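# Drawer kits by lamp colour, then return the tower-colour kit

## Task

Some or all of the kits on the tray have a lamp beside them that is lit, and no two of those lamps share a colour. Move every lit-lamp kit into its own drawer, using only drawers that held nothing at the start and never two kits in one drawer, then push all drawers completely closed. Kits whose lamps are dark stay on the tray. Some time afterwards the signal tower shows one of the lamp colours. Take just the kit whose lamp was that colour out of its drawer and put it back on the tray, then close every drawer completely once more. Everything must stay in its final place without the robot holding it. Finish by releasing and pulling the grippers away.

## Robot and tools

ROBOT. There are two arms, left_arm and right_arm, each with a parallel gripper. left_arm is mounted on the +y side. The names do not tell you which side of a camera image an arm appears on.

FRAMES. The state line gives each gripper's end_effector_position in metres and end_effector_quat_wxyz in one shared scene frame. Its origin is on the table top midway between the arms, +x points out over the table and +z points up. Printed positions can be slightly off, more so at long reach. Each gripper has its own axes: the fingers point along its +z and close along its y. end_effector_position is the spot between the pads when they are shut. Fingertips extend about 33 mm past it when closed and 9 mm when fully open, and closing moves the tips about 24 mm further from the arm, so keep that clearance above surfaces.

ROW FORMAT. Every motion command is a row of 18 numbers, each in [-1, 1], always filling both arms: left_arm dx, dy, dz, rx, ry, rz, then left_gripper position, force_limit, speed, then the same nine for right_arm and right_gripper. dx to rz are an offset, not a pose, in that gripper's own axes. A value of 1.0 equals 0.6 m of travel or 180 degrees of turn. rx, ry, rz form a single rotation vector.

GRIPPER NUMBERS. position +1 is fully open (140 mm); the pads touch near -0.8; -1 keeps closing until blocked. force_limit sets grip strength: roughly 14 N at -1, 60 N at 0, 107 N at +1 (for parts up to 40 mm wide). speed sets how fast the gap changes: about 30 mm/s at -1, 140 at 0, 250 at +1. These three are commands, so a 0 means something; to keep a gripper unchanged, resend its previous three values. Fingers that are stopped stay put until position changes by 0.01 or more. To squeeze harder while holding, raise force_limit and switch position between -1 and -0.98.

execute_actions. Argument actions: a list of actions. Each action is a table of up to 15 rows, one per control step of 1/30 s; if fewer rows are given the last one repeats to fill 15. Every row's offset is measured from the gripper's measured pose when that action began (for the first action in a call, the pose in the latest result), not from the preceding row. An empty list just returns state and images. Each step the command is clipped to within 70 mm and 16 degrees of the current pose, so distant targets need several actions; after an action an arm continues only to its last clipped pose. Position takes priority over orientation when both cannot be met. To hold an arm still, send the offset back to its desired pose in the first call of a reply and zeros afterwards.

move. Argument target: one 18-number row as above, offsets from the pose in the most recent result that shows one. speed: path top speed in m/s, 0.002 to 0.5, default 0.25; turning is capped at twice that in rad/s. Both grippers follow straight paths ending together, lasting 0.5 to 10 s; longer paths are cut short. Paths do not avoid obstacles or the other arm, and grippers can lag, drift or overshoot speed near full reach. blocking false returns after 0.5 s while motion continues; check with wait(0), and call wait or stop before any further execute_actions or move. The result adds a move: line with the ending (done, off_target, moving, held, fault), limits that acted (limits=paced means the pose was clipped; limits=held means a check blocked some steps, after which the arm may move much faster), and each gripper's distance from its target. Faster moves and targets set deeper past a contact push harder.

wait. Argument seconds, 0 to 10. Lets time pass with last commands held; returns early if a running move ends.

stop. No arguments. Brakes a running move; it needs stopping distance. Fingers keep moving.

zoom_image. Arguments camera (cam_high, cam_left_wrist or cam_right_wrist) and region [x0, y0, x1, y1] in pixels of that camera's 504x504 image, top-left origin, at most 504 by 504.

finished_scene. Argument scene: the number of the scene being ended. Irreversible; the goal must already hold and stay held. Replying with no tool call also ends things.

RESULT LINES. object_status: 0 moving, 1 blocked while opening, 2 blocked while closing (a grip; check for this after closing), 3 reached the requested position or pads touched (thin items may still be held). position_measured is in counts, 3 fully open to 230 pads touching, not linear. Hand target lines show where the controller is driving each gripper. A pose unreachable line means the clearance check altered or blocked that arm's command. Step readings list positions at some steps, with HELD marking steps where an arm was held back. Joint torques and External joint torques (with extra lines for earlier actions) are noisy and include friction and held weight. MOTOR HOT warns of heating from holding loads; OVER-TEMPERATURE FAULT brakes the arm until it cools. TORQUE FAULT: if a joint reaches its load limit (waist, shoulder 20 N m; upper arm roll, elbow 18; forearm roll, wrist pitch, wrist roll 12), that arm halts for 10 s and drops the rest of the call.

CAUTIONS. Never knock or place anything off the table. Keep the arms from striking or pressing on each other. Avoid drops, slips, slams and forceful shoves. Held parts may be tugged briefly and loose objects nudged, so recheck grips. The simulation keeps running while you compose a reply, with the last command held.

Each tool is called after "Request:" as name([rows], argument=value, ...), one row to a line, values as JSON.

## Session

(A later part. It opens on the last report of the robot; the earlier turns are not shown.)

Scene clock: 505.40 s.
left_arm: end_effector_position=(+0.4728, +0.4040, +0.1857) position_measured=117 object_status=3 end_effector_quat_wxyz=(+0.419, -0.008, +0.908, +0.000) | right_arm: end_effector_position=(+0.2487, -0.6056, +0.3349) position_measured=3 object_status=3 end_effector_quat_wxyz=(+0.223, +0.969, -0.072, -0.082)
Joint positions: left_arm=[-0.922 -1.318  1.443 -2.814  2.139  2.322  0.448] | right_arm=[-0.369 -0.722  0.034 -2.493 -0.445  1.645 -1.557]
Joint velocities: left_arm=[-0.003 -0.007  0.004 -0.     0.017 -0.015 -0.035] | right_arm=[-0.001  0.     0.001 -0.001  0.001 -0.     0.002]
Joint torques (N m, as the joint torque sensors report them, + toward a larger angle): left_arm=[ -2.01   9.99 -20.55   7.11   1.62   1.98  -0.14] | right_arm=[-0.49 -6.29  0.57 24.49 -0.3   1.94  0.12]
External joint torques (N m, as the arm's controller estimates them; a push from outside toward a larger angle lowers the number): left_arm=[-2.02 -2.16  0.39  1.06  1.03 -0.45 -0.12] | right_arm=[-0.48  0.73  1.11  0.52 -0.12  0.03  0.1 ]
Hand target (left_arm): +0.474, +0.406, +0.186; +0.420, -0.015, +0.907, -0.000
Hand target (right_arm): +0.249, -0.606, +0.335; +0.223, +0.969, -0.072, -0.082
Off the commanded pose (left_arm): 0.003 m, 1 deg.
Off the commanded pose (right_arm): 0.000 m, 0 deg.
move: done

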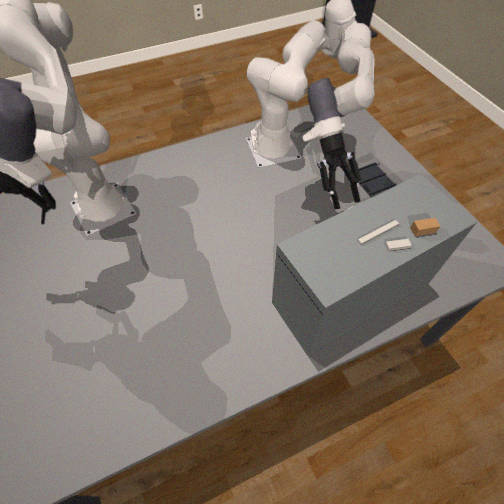

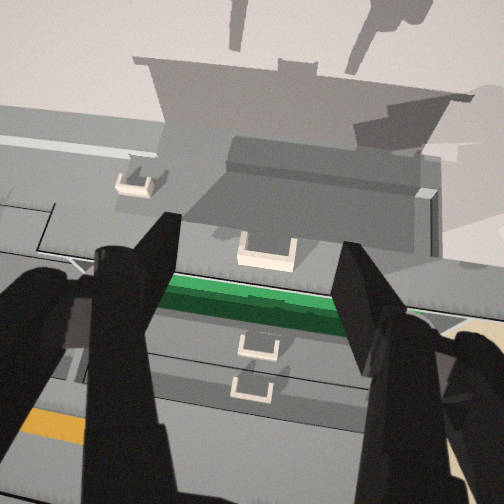

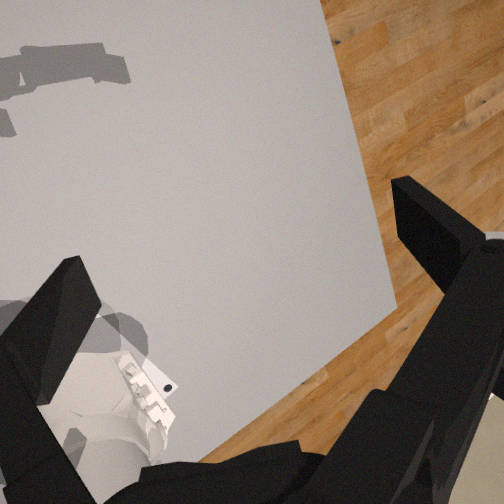

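Request:
move(target=[0,0.006,0.011,0,0,0,0.1,0,0,0,0,0,0,0,0,1,0,0], speed=0.02)

Request:
move(target=[0,0,0,0,0,0,-1,0,0,0,0,0,0,0,0,1,0,0])

Scene clock: 507.40 s.
left_arm: end_effector_position=(+0.4766, +0.4077, +0.1809) position_measured=117 object_status=3 end_effector_quat_wxyz=(+0.418, -0.012, +0.909, -0.001) | right_arm: end_effector_position=(+0.2487, -0.6056, +0.3349) position_measured=3 object_status=3 end_effector_quat_wxyz=(+0.223, +0.969, -0.072, -0.082)
Joint positions: left_arm=[-0.934 -1.318  1.462 -2.8    2.151  2.324  0.442] | right_arm=[-0.369 -0.722  0.034 -2.493 -0.445  1.645 -1.557]
Joint velocities: left_arm=[-0.003 -0.001  0.003  0.002  0.005  0.005  0.009] | right_arm=[-0.     0.001  0.001  0.     0.     0.     0.   ]
Joint torques (N m, as the joint torque sensors report them, + toward a larger angle): left_arm=[ -2.15  11.82 -20.99   6.77   1.64   2.99   0.18] | right_arm=[-0.39 -6.48  0.67 24.27 -0.28  1.94  0.1 ]
External joint torques (N m, as the arm's controller estimates them; a push from outside toward a larger angle lowers the number): left_arm=[-2.14 -0.52  0.27  1.01  1.05  0.55  0.2 ] | right_arm=[-0.34  0.59  1.26  0.23 -0.09  0.02  0.08]
Hand target (left_arm): +0.478, +0.407, +0.181; +0.419, -0.008, +0.908, +0.000
Hand target (right_arm): +0.249, -0.606, +0.335; +0.223, +0.969, -0.072, -0.082
Off the commanded pose (left_arm): 0.001 m, 1 deg.
Off the commanded pose (right_arm): 0.000 m, 0 deg.
move: done

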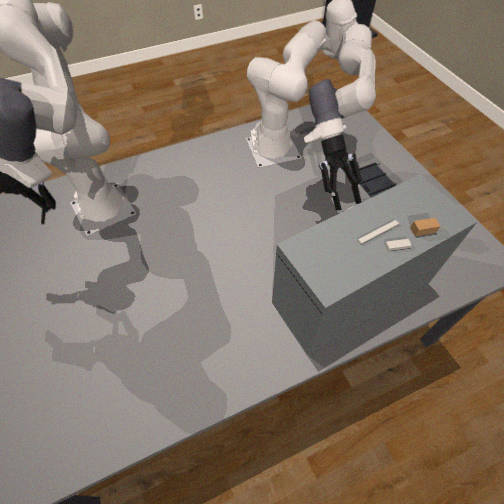

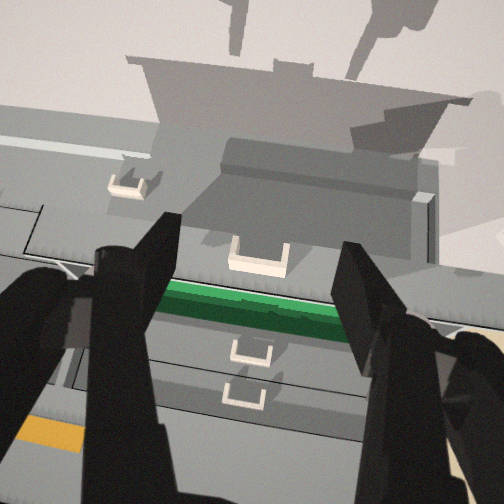

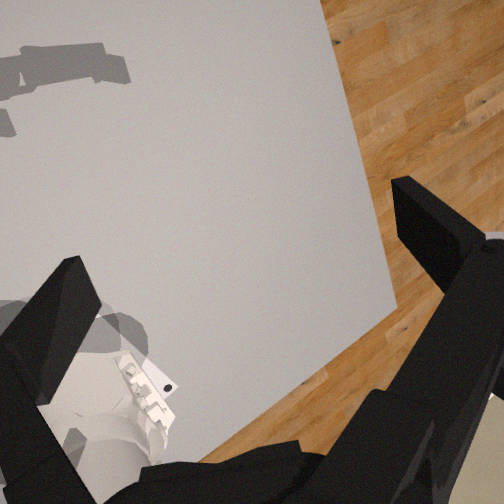

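Scene clock: 508.27 s.
left_arm: end_effector_position=(+0.4772, +0.4116, +0.1811) position_measured=233 object_status=3 end_effector_quat_wxyz=(+0.418, -0.015, +0.909, +0.002) | right_arm: end_effector_position=(+0.2487, -0.6056, +0.3349) position_measured=3 object_status=3 end_effector_quat_wxyz=(+0.223, +0.969, -0.072, -0.082)
Joint positions: left_arm=[-0.931 -1.32   1.461 -2.798  2.152  2.318  0.442] | right_arm=[-0.369 -0.722  0.034 -2.493 -0.445  1.645 -1.557]
Joint velocities: left_arm=[-0.001 -0.     0.    -0.     0.001  0.004  0.001] | right_arm=[-0.001  0.001 -0.001 -0.     0.     0.     0.001]
Joint torques (N m, as the joint torque sensors report them, + toward a larger angle): left_arm=[ -1.43   9.71 -21.3    3.75   0.43   2.86   0.22] | right_arm=[-0.24 -6.17  0.4  24.28 -0.28  1.92  0.11]
External joint torques (N m, as the arm's controller estimates them; a push from outside toward a larger angle lowers the number): left_arm=[-1.28 -2.7   0.04 -1.94 -0.19  0.42  0.24] | right_arm=[-0.22  0.91  0.98  0.21 -0.09  0.    0.09]
Hand target (left_arm): +0.477, +0.408, +0.181; +0.418, -0.012, +0.909, -0.001
Hand target (right_arm): +0.249, -0.606, +0.335; +0.223, +0.969, -0.072, -0.082
Off the commanded pose (left_arm): 0.004 m, 0 deg.
Off the commanded pose (right_arm): 0.000 m, 0 deg.
move: off_target (left_arm)

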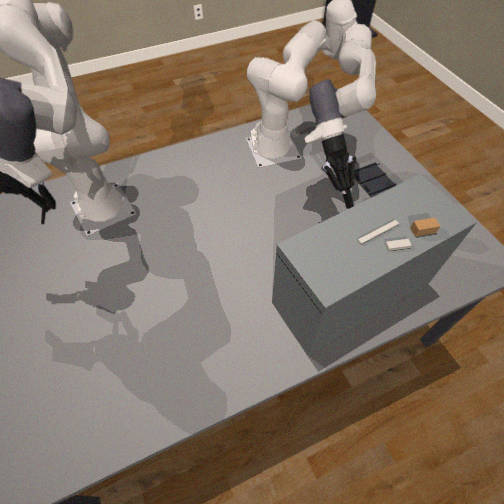

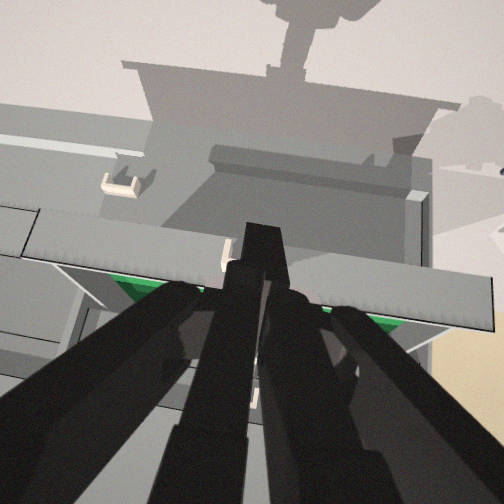

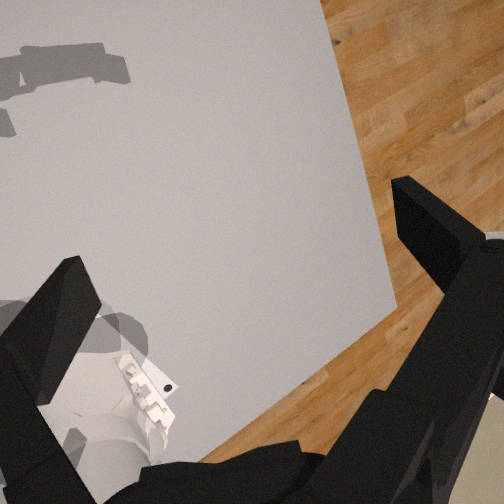

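Request:
move(target=[0,0,0,0,0,0,0.1,0,0,0,0,0,0,0,0,1,0,0])

Request:
move(target=[0.006,-0.008,0.01,0,0,0,0.1,0,0,0,0,0,0,0,0,1,0,0], speed=0.02)

Request:
move(target=[0,0,0,0,0,0,-1,0,0,0,0,0,0,0,0,1,0,0])

Scene clock: 511.07 s.
left_arm: end_effector_position=(+0.4772, +0.4113, +0.1812) position_measured=117 object_status=0 end_effector_quat_wxyz=(+0.418, -0.015, +0.908, +0.002) | right_arm: end_effector_position=(+0.2487, -0.6056, +0.3349) position_measured=3 object_status=3 end_effector_quat_wxyz=(+0.223, +0.969, -0.072, -0.082)
Joint positions: left_arm=[-0.931 -1.32   1.461 -2.798  2.152  2.319  0.442] | right_arm=[-0.369 -0.722  0.034 -2.493 -0.445  1.645 -1.557]
Joint velocities: left_arm=[ 0.    -0.002  0.     0.001 -0.001  0.001  0.002] | right_arm=[-0.001  0.    -0.001  0.001  0.001 -0.001 -0.   ]
Joint torques (N m, as the joint torque sensors report them, + toward a larger angle): left_arm=[  1.39  11.1  -21.83   5.66   0.48   2.48   0.16] | right_arm=[-0.39 -6.11  0.46 24.51 -0.31  1.95  0.17]
External joint torques (N m, as the arm's controller estimates them; a push from outside toward a larger angle lowers the number): left_arm=[ 1.33 -1.27 -0.58 -0.21 -0.12  0.07  0.19] | right_arm=[-0.38  1.03  1.03  0.4  -0.12  0.02  0.15]
Hand target (left_arm): +0.477, +0.412, +0.181; +0.418, -0.015, +0.909, +0.002
Hand target (right_arm): +0.249, -0.606, +0.335; +0.223, +0.969, -0.072, -0.082
Off the commanded pose (left_arm): 0.000 m, 0 deg.
Off the commanded pose (right_arm): 0.000 m, 0 deg.
move: done

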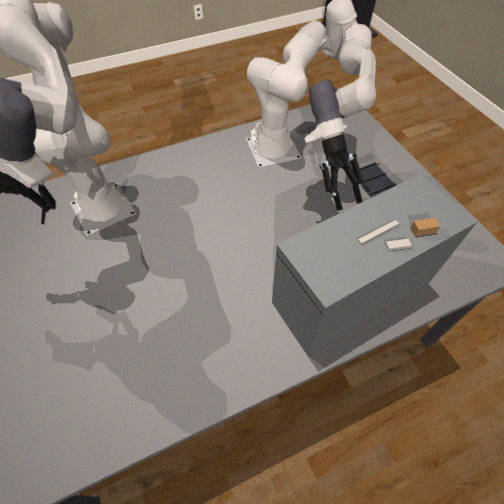

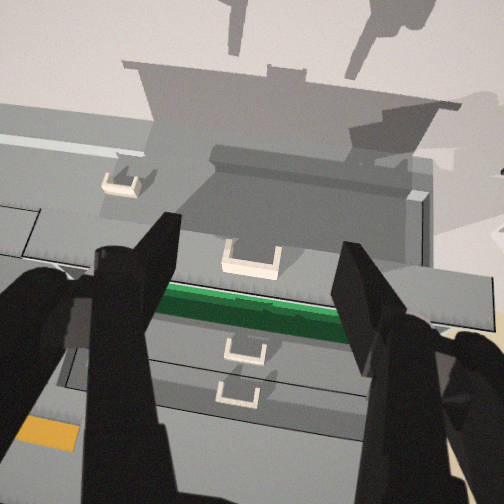

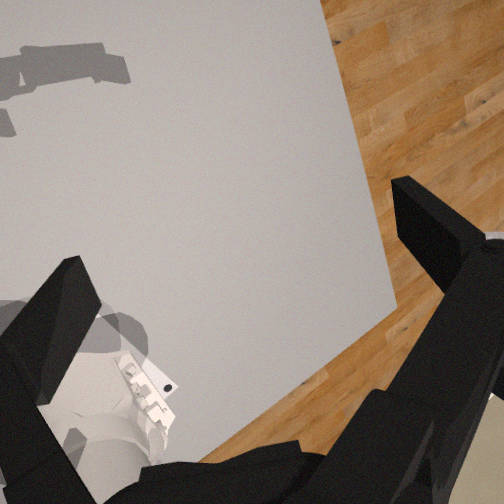

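Scene clock: 511.77 s.
left_arm: end_effector_position=(+0.4783, +0.4047, +0.1750) position_measured=117 object_status=3 end_effector_quat_wxyz=(+0.417, -0.011, +0.909, +0.001) | right_arm: end_effector_position=(+0.2487, -0.6056, +0.3349) position_measured=3 object_status=3 end_effector_quat_wxyz=(+0.223, +0.969, -0.072, -0.082)
Joint positions: left_arm=[-0.954 -1.32   1.479 -2.797  2.176  2.312  0.427] | right_arm=[-0.369 -0.722  0.034 -2.493 -0.445  1.645 -1.557]
Joint velocities: left_arm=[-0.001 -0.001  0.002  0.002  0.01  -0.007 -0.018] | right_arm=[ 0.001  0.001 -0.     0.    -0.001  0.     0.   ]
Joint torques (N m, as the joint torque sensors report them, + toward a larger angle): left_arm=[ -0.76  10.32 -21.62   6.56   1.73   2.01   0.02] | right_arm=[-0.61 -6.36  0.48 24.18 -0.29  1.93  0.1 ]
External joint torques (N m, as the arm's controller estimates them; a push from outside toward a larger angle lowers the number): left_arm=[-0.88 -2.16 -0.25  1.04  1.12 -0.38  0.04] | right_arm=[-0.6   0.64  1.06  0.17 -0.11  0.01  0.08]
Hand target (left_arm): +0.480, +0.406, +0.175; +0.418, -0.015, +0.908, +0.001
Hand target (right_arm): +0.249, -0.606, +0.335; +0.223, +0.969, -0.072, -0.082
Off the commanded pose (left_arm): 0.002 m, 0 deg.
Off the commanded pose (right_arm): 0.000 m, 0 deg.
move: done

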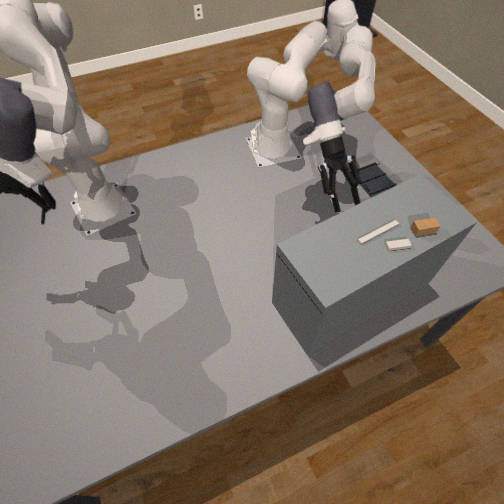

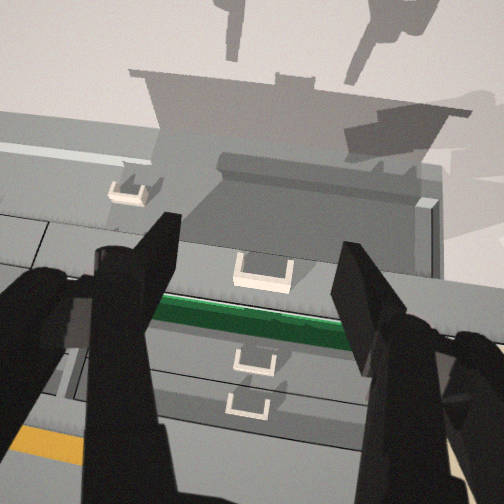

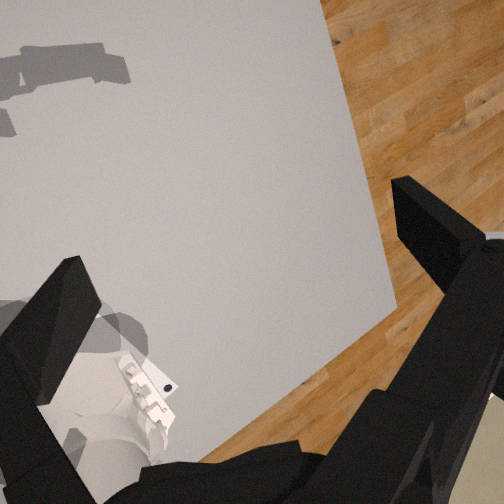

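Scene clock: 512.63 s.
left_arm: end_effector_position=(+0.4789, +0.4086, +0.1749) position_measured=233 object_status=3 end_effector_quat_wxyz=(+0.417, -0.014, +0.909, +0.004) | right_arm: end_effector_position=(+0.2487, -0.6056, +0.3349) position_measured=3 object_status=3 end_effector_quat_wxyz=(+0.223, +0.969, -0.072, -0.082)
Joint positions: left_arm=[-0.952 -1.322  1.479 -2.795  2.177  2.305  0.427] | right_arm=[-0.369 -0.722  0.034 -2.493 -0.445  1.645 -1.557]
Joint velocities: left_arm=[-0.001 -0.001  0.    -0.002  0.001  0.007 -0.001] | right_arm=[-0.     0.001  0.001  0.    -0.    -0.    -0.   ]
Joint torques (N m, as the joint torque sensors report them, + toward a larger angle): left_arm=[ -0.48  10.68 -21.96   3.5    0.55   2.78   0.17] | right_arm=[-0.26 -6.4   0.32 24.5  -0.28  1.93  0.12]
External joint torques (N m, as the arm's controller estimates them; a push from outside toward a larger angle lowers the number): left_arm=[-0.44 -1.88 -0.49 -1.9  -0.09  0.38  0.19] | right_arm=[-0.26  0.63  0.87  0.49 -0.1   0.01  0.1 ]
Hand target (left_arm): +0.478, +0.405, +0.175; +0.417, -0.011, +0.909, +0.001
Hand target (right_arm): +0.249, -0.606, +0.335; +0.223, +0.969, -0.072, -0.082
Off the commanded pose (left_arm): 0.004 m, 1 deg.
Off the commanded pose (right_arm): 0.000 m, 0 deg.
move: off_target (left_arm)

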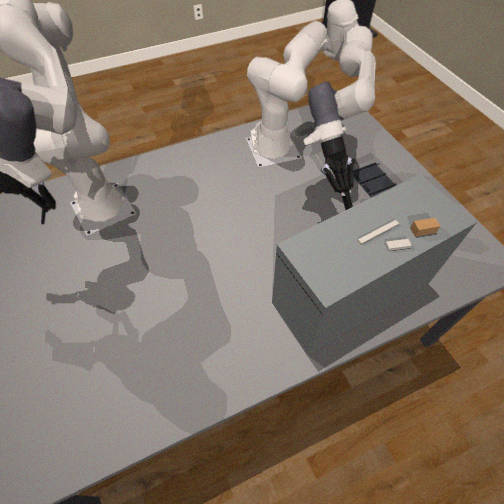

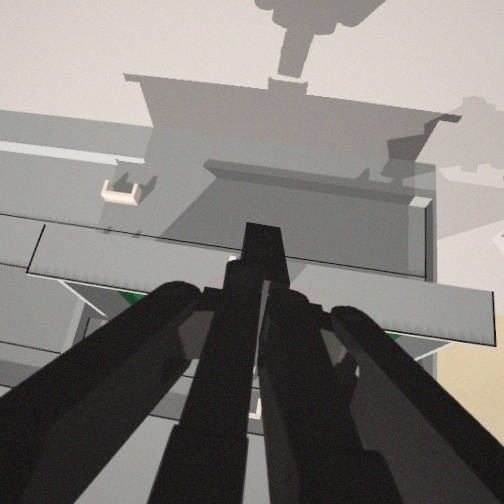

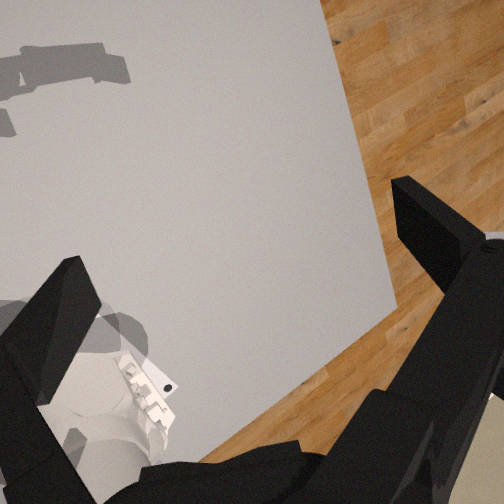

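Request:
move(target=[0,-0.006,0,0,0,0,0.1,0,0,0,0,0,0,0,0,1,0,0])

Request:
move(target=[-0.02,0,-0.003,0,0,0,0.1,0,0,0,0,0,0,0,0,1,0,0], speed=0.02)

Scene clock: 515.33 s.
left_arm: end_effector_position=(+0.4791, +0.4064, +0.1747) position_measured=117 object_status=0 end_effector_quat_wxyz=(+0.416, -0.014, +0.909, +0.003) | right_arm: end_effector_position=(+0.2487, -0.6056, +0.3349) position_measured=3 object_status=3 end_effector_quat_wxyz=(+0.223, +0.969, -0.072, -0.082)
Joint positions: left_arm=[-0.958 -1.322  1.477 -2.795  2.177  2.301  0.423] | right_arm=[-0.369 -0.722  0.034 -2.493 -0.445  1.645 -1.557]
Joint velocities: left_arm=[-0.002  0.     0.001 -0.001 -0.001 -0.003 -0.007] | right_arm=[-0.    -0.001 -0.001  0.001 -0.001 -0.    -0.002]
Joint torques (N m, as the joint torque sensors report them, + toward a larger angle): left_arm=[ -1.91  11.24 -22.78   3.88   1.03   2.08   0.03] | right_arm=[-0.47 -6.18  0.59 24.45 -0.29  1.93  0.1 ]
External joint torques (N m, as the arm's controller estimates them; a push from outside toward a larger angle lowers the number): left_arm=[-1.87 -1.31 -1.36 -1.58  0.39 -0.3   0.05] | right_arm=[-0.45  0.93  1.16  0.37 -0.09  0.    0.08]
Hand target (left_arm): +0.479, +0.405, +0.175; +0.417, -0.014, +0.909, +0.004
Hand target (right_arm): +0.249, -0.606, +0.335; +0.223, +0.969, -0.072, -0.082
Off the commanded pose (left_arm): 0.001 m, 0 deg.
Off the commanded pose (right_arm): 0.000 m, 0 deg.
move: done

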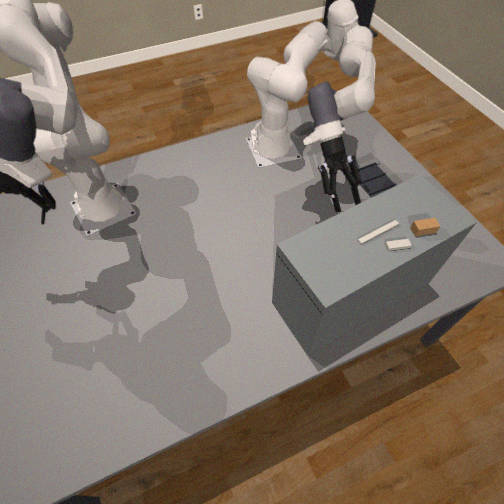

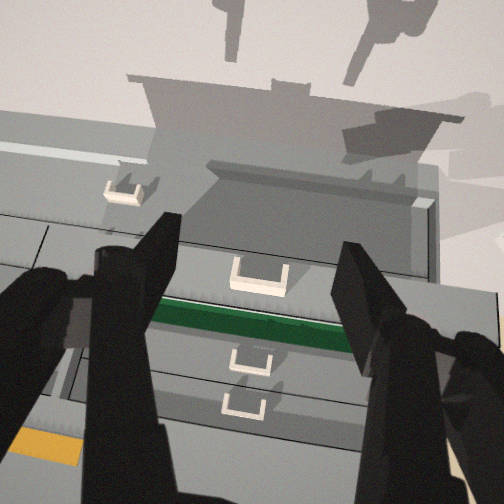

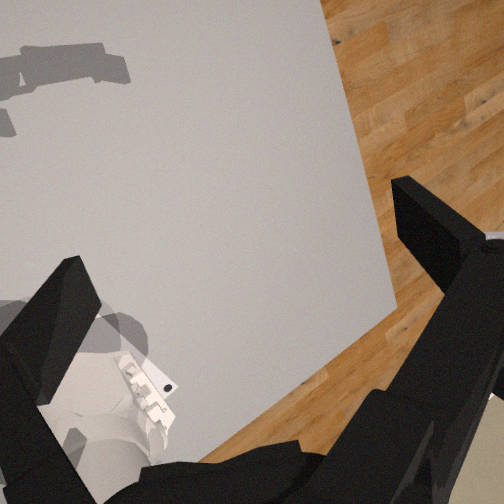

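Scene clock: 516.17 s.
left_arm: end_effector_position=(+0.4853, +0.4061, +0.1853) position_measured=117 object_status=3 end_effector_quat_wxyz=(+0.418, -0.015, +0.908, +0.002) | right_arm: end_effector_position=(+0.2487, -0.6056, +0.3349) position_measured=3 object_status=3 end_effector_quat_wxyz=(+0.223, +0.969, -0.072, -0.082)
Joint positions: left_arm=[-0.971 -1.317  1.45  -2.778  2.144  2.301  0.426] | right_arm=[-0.369 -0.722  0.034 -2.493 -0.445  1.645 -1.557]
Joint velocities: left_arm=[-0.003  0.006 -0.005  0.001 -0.011  0.001  0.002] | right_arm=[-0.001  0.     0.001  0.    -0.001  0.     0.   ]
Joint torques (N m, as the joint torque sensors report them, + toward a larger angle): left_arm=[ -1.    12.36 -23.82   7.28  -0.6    2.23   0.31] | right_arm=[-0.34 -6.47  0.56 24.25 -0.28  1.9   0.17]
External joint torques (N m, as the arm's controller estimates them; a push from outside toward a larger angle lowers the number): left_arm=[-0.89 -0.16 -2.11  1.28 -1.24 -0.19  0.33] | right_arm=[-0.38  0.62  1.05  0.23 -0.1  -0.02  0.15]
Hand target (left_arm): +0.486, +0.406, +0.185; +0.417, -0.014, +0.909, +0.003
Hand target (right_arm): +0.249, -0.606, +0.335; +0.223, +0.969, -0.072, -0.082
Off the commanded pose (left_arm): 0.001 m, 0 deg.
Off the commanded pose (right_arm): 0.000 m, 0 deg.
move: done

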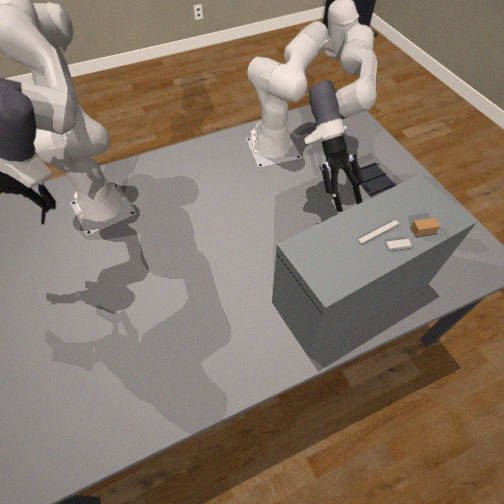

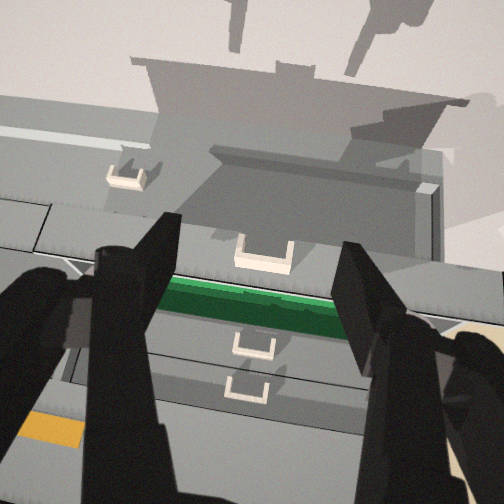

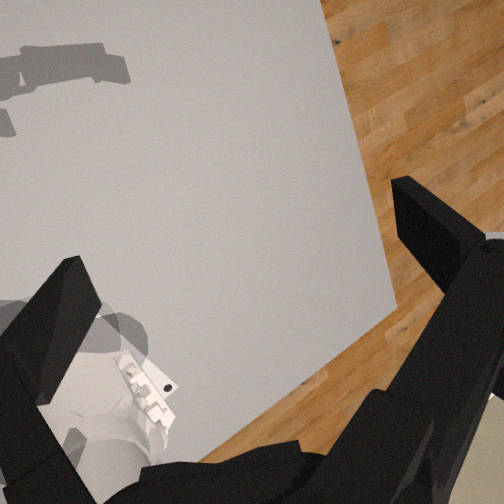

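Request:
move(target=[-0.004,0.003,0.008,0,0,0,0.1,0,0,0,0,0,0,0,0,1,0,0], speed=0.02)

Request:
move(target=[0,0,0,0,0,0,-1,0,0,0,0,0,0,0,0,1,0,0])

Scene clock: 518.17 s.
left_arm: end_effector_position=(+0.4892, +0.4078, +0.1837) position_measured=117 object_status=3 end_effector_quat_wxyz=(+0.417, -0.016, +0.909, +0.002) | right_arm: end_effector_position=(+0.2487, -0.6056, +0.3349) position_measured=3 object_status=3 end_effector_quat_wxyz=(+0.223, +0.969, -0.072, -0.082)
Joint positions: left_arm=[-0.984 -1.316  1.458 -2.764  2.145  2.301  0.427] | right_arm=[-0.369 -0.722  0.034 -2.493 -0.445  1.645 -1.557]
Joint velocities: left_arm=[-0.002  0.     0.002  0.002  0.002  0.001 -0.   ] | right_arm=[-0.001 -0.001  0.001  0.    -0.     0.001  0.001]
Joint torques (N m, as the joint torque sensors report them, + toward a larger angle): left_arm=[ -0.36  11.08 -21.37   7.61   1.81   2.69   0.02] | right_arm=[-0.53 -6.18  0.92 24.45 -0.3   1.9   0.13]
External joint torques (N m, as the arm's controller estimates them; a push from outside toward a larger angle lowers the number): left_arm=[-0.46 -1.8   0.6   1.52  1.17  0.29  0.04] | right_arm=[-0.58  0.99  1.4   0.35 -0.12 -0.03  0.11]
Hand target (left_arm): +0.490, +0.408, +0.184; +0.418, -0.015, +0.908, +0.002
Hand target (right_arm): +0.249, -0.606, +0.335; +0.223, +0.969, -0.072, -0.082
Off the commanded pose (left_arm): 0.001 m, 0 deg.
Off the commanded pose (right_arm): 0.000 m, 0 deg.
move: done

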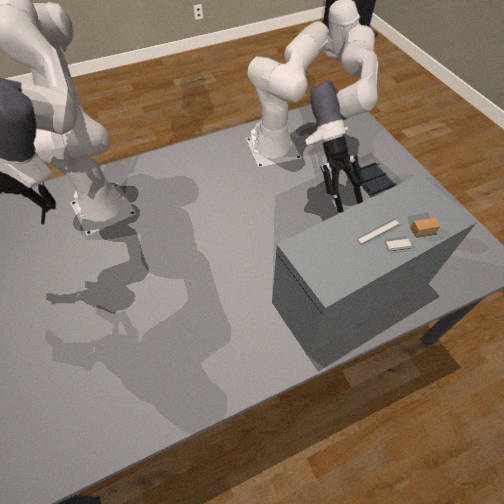

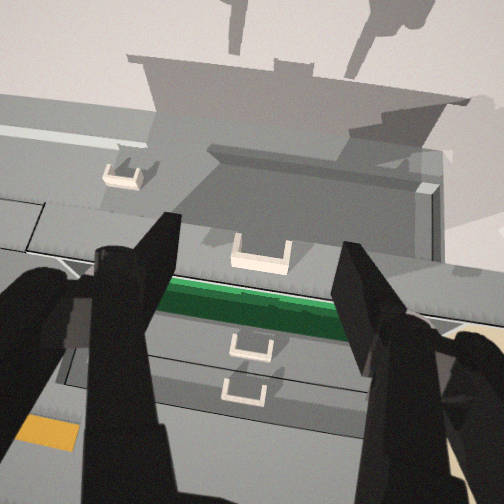

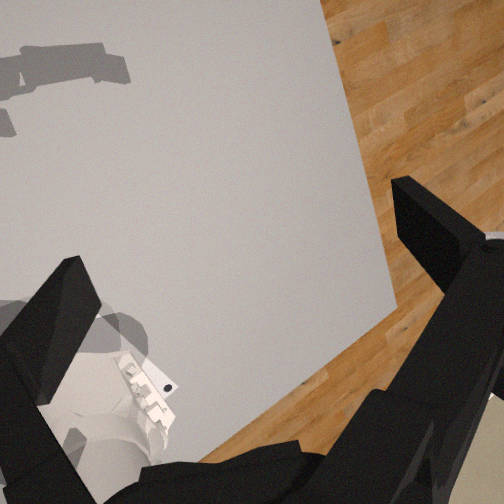

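Scene clock: 519.03 s.
left_arm: end_effector_position=(+0.4897, +0.4117, +0.1835) position_measured=233 object_status=3 end_effector_quat_wxyz=(+0.416, -0.020, +0.909, +0.004) | right_arm: end_effector_position=(+0.2487, -0.6056, +0.3349) position_measured=3 object_status=3 end_effector_quat_wxyz=(+0.223, +0.969, -0.072, -0.082)
Joint positions: left_arm=[-0.981 -1.318  1.458 -2.762  2.145  2.294  0.427] | right_arm=[-0.369 -0.722  0.034 -2.493 -0.445  1.645 -1.557]
Joint velocities: left_arm=[ 0.001 -0.001  0.001 -0.    -0.     0.005 -0.   ] | right_arm=[-0.     0.002 -0.001  0.001 -0.001 -0.001  0.002]
Joint torques (N m, as the joint torque sensors report them, + toward a larger angle): left_arm=[ -1.15  10.48 -22.71   3.43   0.56   2.8    0.28] | right_arm=[-0.61 -6.27  0.37 24.35 -0.26  1.94  0.1 ]
External joint torques (N m, as the arm's controller estimates them; a push from outside toward a larger angle lowers the number): left_arm=[-1.21 -2.39 -0.71 -2.63 -0.1   0.41  0.3 ] | right_arm=[-0.55  0.79  1.    0.32 -0.07  0.03  0.08]
Hand target (left_arm): +0.489, +0.408, +0.184; +0.417, -0.016, +0.909, +0.002
Hand target (right_arm): +0.249, -0.606, +0.335; +0.223, +0.969, -0.072, -0.082
Off the commanded pose (left_arm): 0.004 m, 1 deg.
Off the commanded pose (right_arm): 0.000 m, 0 deg.
move: off_target (left_arm)

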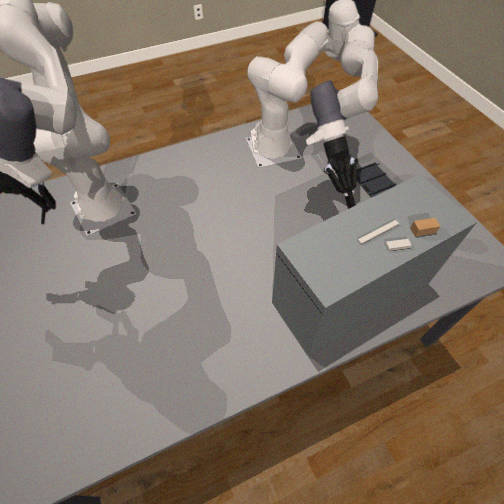

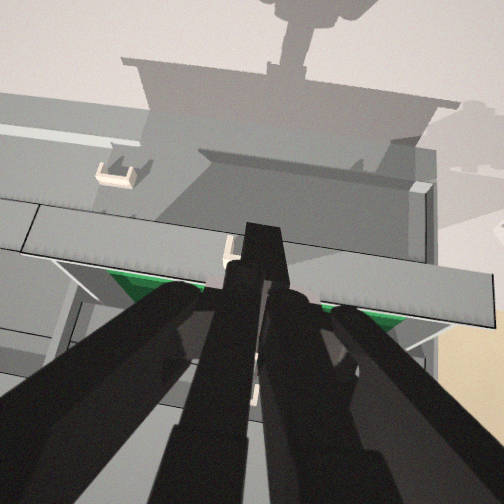

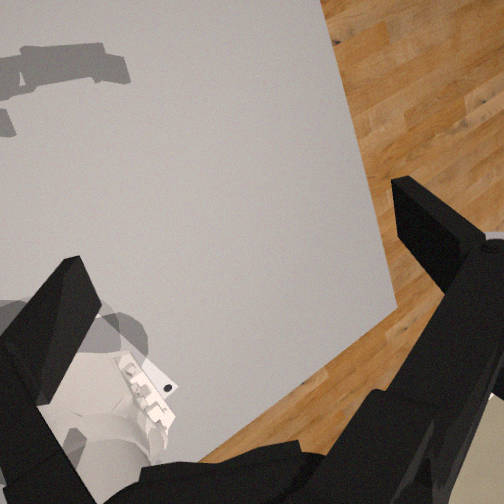

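Request:
move(target=[-0.092,0.003,0.107,0,-0.04,0,-1,0,0,0,0,0,0,0,0,1,0,0], speed=0.04)

Scene clock: 523.10 s.
left_arm: end_effector_position=(+0.5732, +0.4145, +0.1841) position_measured=233 object_status=3 end_effector_quat_wxyz=(+0.473, -0.018, +0.881, +0.004) | right_arm: end_effector_position=(+0.2487, -0.6056, +0.3349) position_measured=3 object_status=3 end_effector_quat_wxyz=(+0.223, +0.969, -0.072, -0.082)
Joint positions: left_arm=[-1.21  -1.408  1.586 -2.562  2.4    2.293  0.352] | right_arm=[-0.369 -0.722  0.034 -2.493 -0.445  1.645 -1.557]
Joint velocities: left_arm=[-0.004 -0.005  0.001  0.002  0.01  -0.    -0.007] | right_arm=[ 0.002 -0.001 -0.001 -0.    -0.001  0.     0.   ]
Joint torques (N m, as the joint torque sensors report them, + toward a larger angle): left_arm=[ -1.61  14.24 -26.37   3.52   1.76   1.73  -0.04] | right_arm=[-0.56 -6.43  0.64 24.51 -0.32  1.92  0.14]
External joint torques (N m, as the arm's controller estimates them; a push from outside toward a larger angle lowers the number): left_arm=[-1.61 -3.   -0.03  0.69  1.15 -0.37 -0.02] | right_arm=[-0.54  0.7   1.22  0.47 -0.13  0.    0.12]
Hand target (left_arm): +0.575, +0.416, +0.184; +0.474, -0.021, +0.880, +0.005
Hand target (right_arm): +0.249, -0.606, +0.335; +0.223, +0.969, -0.072, -0.082
Off the commanded pose (left_arm): 0.003 m, 0 deg.
Off the commanded pose (right_arm): 0.000 m, 0 deg.
move: done

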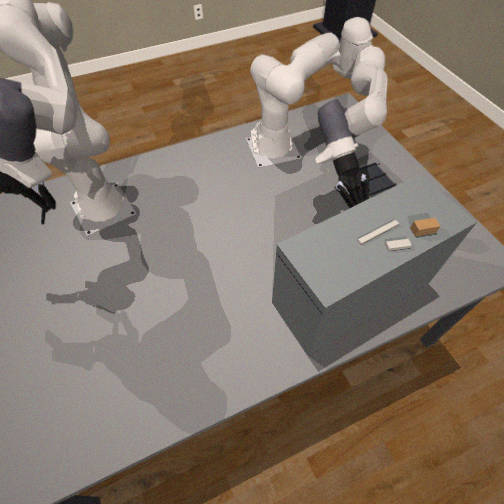

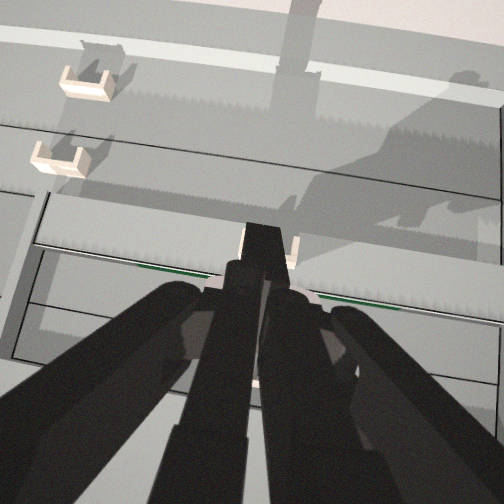

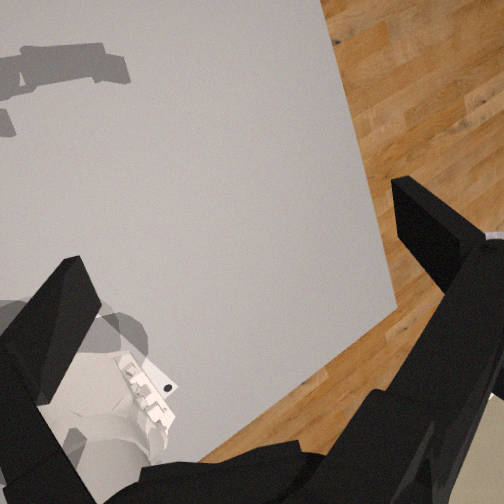

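Pushing works. 10 mm more.

Request:
move(target=[-0.01,0,0.015,0,0,0,-1,0,0,0,0,0,0,0,0,1,0,0], speed=0.015)

Scene clock: 524.87 s.
left_arm: end_effector_position=(+0.5835, +0.4149, +0.1854) position_measured=233 object_status=3 end_effector_quat_wxyz=(+0.474, -0.019, +0.880, +0.005) | right_arm: end_effector_position=(+0.2487, -0.6056, +0.3349) position_measured=3 object_status=3 end_effector_quat_wxyz=(+0.223, +0.969, -0.072, -0.082)
Joint positions: left_arm=[-1.239 -1.409  1.588 -2.532  2.401  2.293  0.349] | right_arm=[-0.369 -0.722  0.034 -2.493 -0.445  1.645 -1.557]
Joint velocities: left_arm=[-0.002 -0.001 -0.001  0.001 -0.     0.001 -0.001] | right_arm=[ 0.     0.    -0.001  0.001 -0.002 -0.     0.001]
Joint torques (N m, as the joint torque sensors report them, + toward a larger angle): left_arm=[ -1.79  16.07 -27.11   4.7   -0.2    2.34   0.11] | right_arm=[-0.25 -6.38  0.54 24.38 -0.28  1.89  0.11]
External joint torques (N m, as the arm's controller estimates them; a push from outside toward a larger angle lowers the number): left_arm=[-1.83 -1.68 -0.29  1.87 -0.81  0.24  0.14] | right_arm=[-0.23  0.75  1.12  0.3  -0.09 -0.03  0.09]
Hand target (left_arm): +0.584, +0.415, +0.184; +0.473, -0.018, +0.881, +0.004
Hand target (right_arm): +0.249, -0.606, +0.335; +0.223, +0.969, -0.072, -0.082
Off the commanded pose (left_arm): 0.001 m, 0 deg.
Off the commanded pose (right_arm): 0.000 m, 0 deg.
move: done

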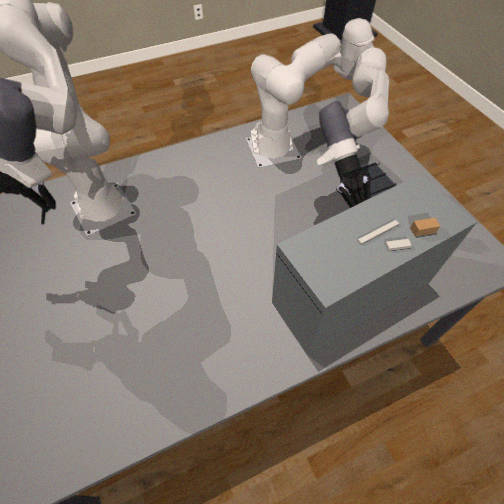

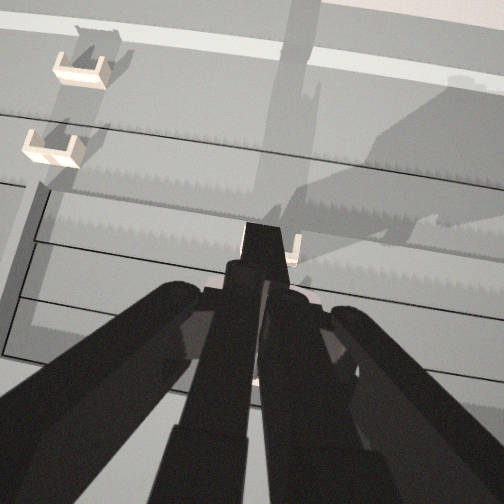

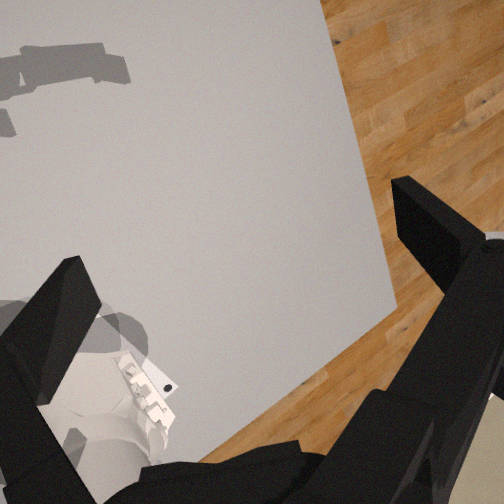

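Looks nearly shut; confirm with a small push.

Request:
move(target=[-0.004,0,0.006,0,0,0,-1,0,0,0,0,0,0,0,0,1,0,0], speed=0.01)

Scene clock: 526.20 s.
left_arm: end_effector_position=(+0.5870, +0.4148, +0.1862) position_measured=233 object_status=3 end_effector_quat_wxyz=(+0.475, -0.019, +0.880, +0.005) | right_arm: end_effector_position=(+0.2487, -0.6056, +0.3349) position_measured=3 object_status=3 end_effector_quat_wxyz=(+0.223, +0.969, -0.072, -0.082)
Joint positions: left_arm=[-1.249 -1.409  1.588 -2.522  2.401  2.293  0.349] | right_arm=[-0.369 -0.722  0.034 -2.493 -0.445  1.645 -1.557]
Joint velocities: left_arm=[-0.001 -0.    -0.     0.002 -0.     0.001  0.   ] | right_arm=[ 0.     0.001 -0.     0.001  0.001 -0.    -0.001]
Joint torques (N m, as the joint torque sensors report them, + toward a larger angle): left_arm=[ -1.38  16.31 -27.67   4.93   0.26   2.08   0.17] | right_arm=[-0.37 -6.42  0.58 24.33 -0.28  1.93  0.13]
External joint torques (N m, as the arm's controller estimates them; a push from outside toward a larger angle lowers the number): left_arm=[-1.5  -1.63 -0.76  1.95 -0.35  0.01  0.2 ] | right_arm=[-0.37  0.75  1.14  0.23 -0.09  0.    0.11]
Hand target (left_arm): +0.588, +0.415, +0.186; +0.474, -0.019, +0.880, +0.005
Hand target (right_arm): +0.249, -0.606, +0.335; +0.223, +0.969, -0.072, -0.082
Off the commanded pose (left_arm): 0.001 m, 0 deg.
Off the commanded pose (right_arm): 0.000 m, 0 deg.
move: done

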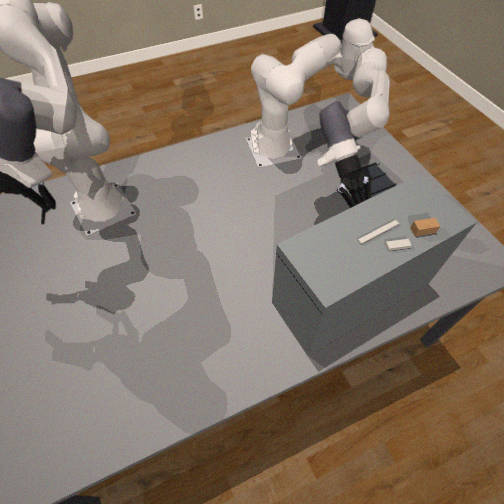

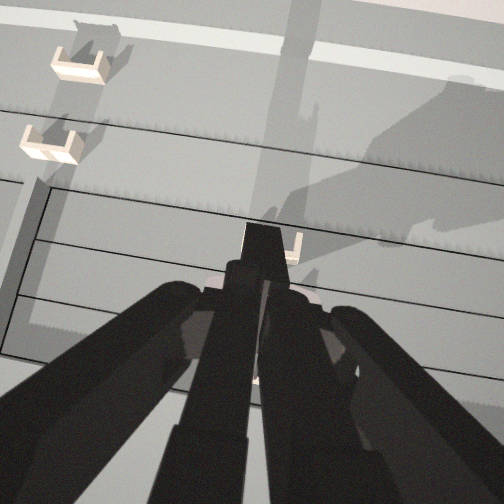

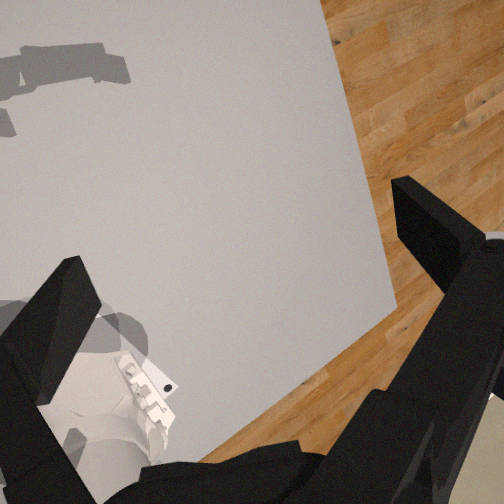

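Request:
move(target=[-0.003,0,0.008,0,0,0,-1,0,0,0,0,0,0,0,0,1,0,0], speed=0.01)

Scene clock: 527.83 s.
left_arm: end_effector_position=(+0.5892, +0.4147, +0.1862) position_measured=233 object_status=3 end_effector_quat_wxyz=(+0.475, -0.019, +0.880, +0.005) | right_arm: end_effector_position=(+0.2487, -0.6056, +0.3349) position_measured=3 object_status=3 end_effector_quat_wxyz=(+0.223, +0.969, -0.072, -0.082)
Joint positions: left_arm=[-1.256 -1.409  1.589 -2.515  2.401  2.293  0.349] | right_arm=[-0.369 -0.722  0.034 -2.493 -0.445  1.645 -1.557]
Joint velocities: left_arm=[-0.     0.002 -0.001 -0.    -0.     0.001 -0.001] | right_arm=[ 0.001 -0.    -0.001  0.001 -0.001 -0.001 -0.001]
Joint torques (N m, as the joint torque sensors report them, + toward a larger angle): left_arm=[ -4.59  14.74 -26.68   7.41   1.17   2.28   0.08] | right_arm=[-0.65 -6.38  0.35 24.33 -0.28  1.93  0.13]
External joint torques (N m, as the arm's controller estimates them; a push from outside toward a larger angle lowers the number): left_arm=[-4.57 -3.39  0.4   4.51  0.55  0.19  0.1 ] | right_arm=[-0.63  0.72  0.93  0.24 -0.1   0.    0.11]
Hand target (left_arm): +0.592, +0.415, +0.185; +0.475, -0.019, +0.880, +0.005
Hand target (right_arm): +0.249, -0.606, +0.335; +0.223, +0.969, -0.072, -0.082
Off the commanded pose (left_arm): 0.003 m, 0 deg.
Off the commanded pose (right_arm): 0.000 m, 0 deg.
move: done

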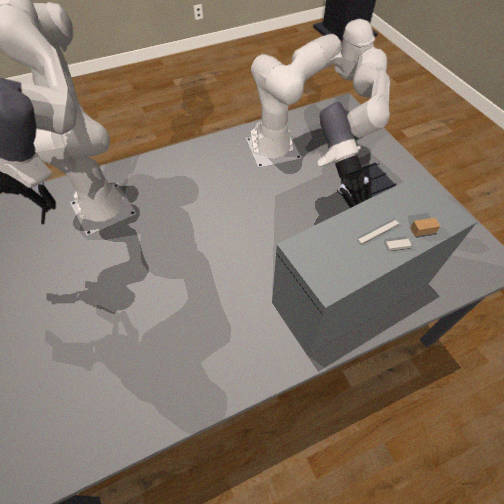

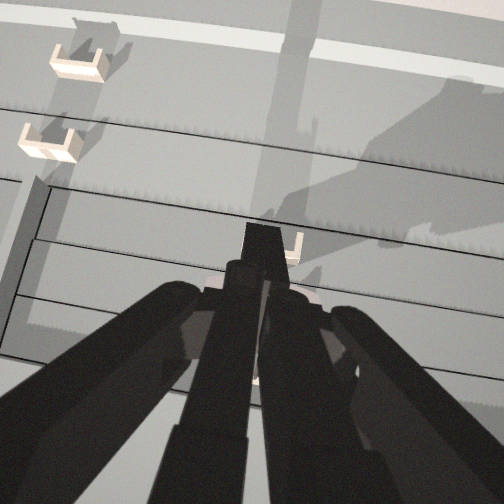

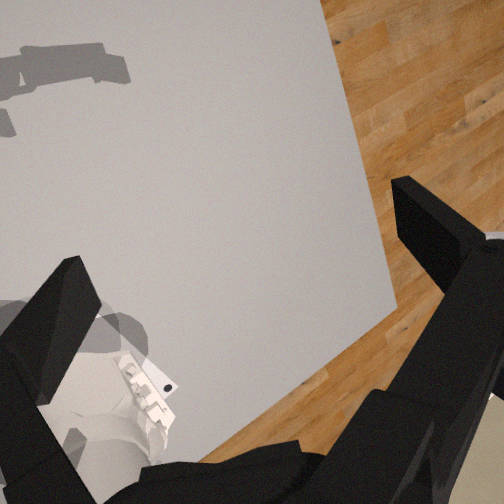

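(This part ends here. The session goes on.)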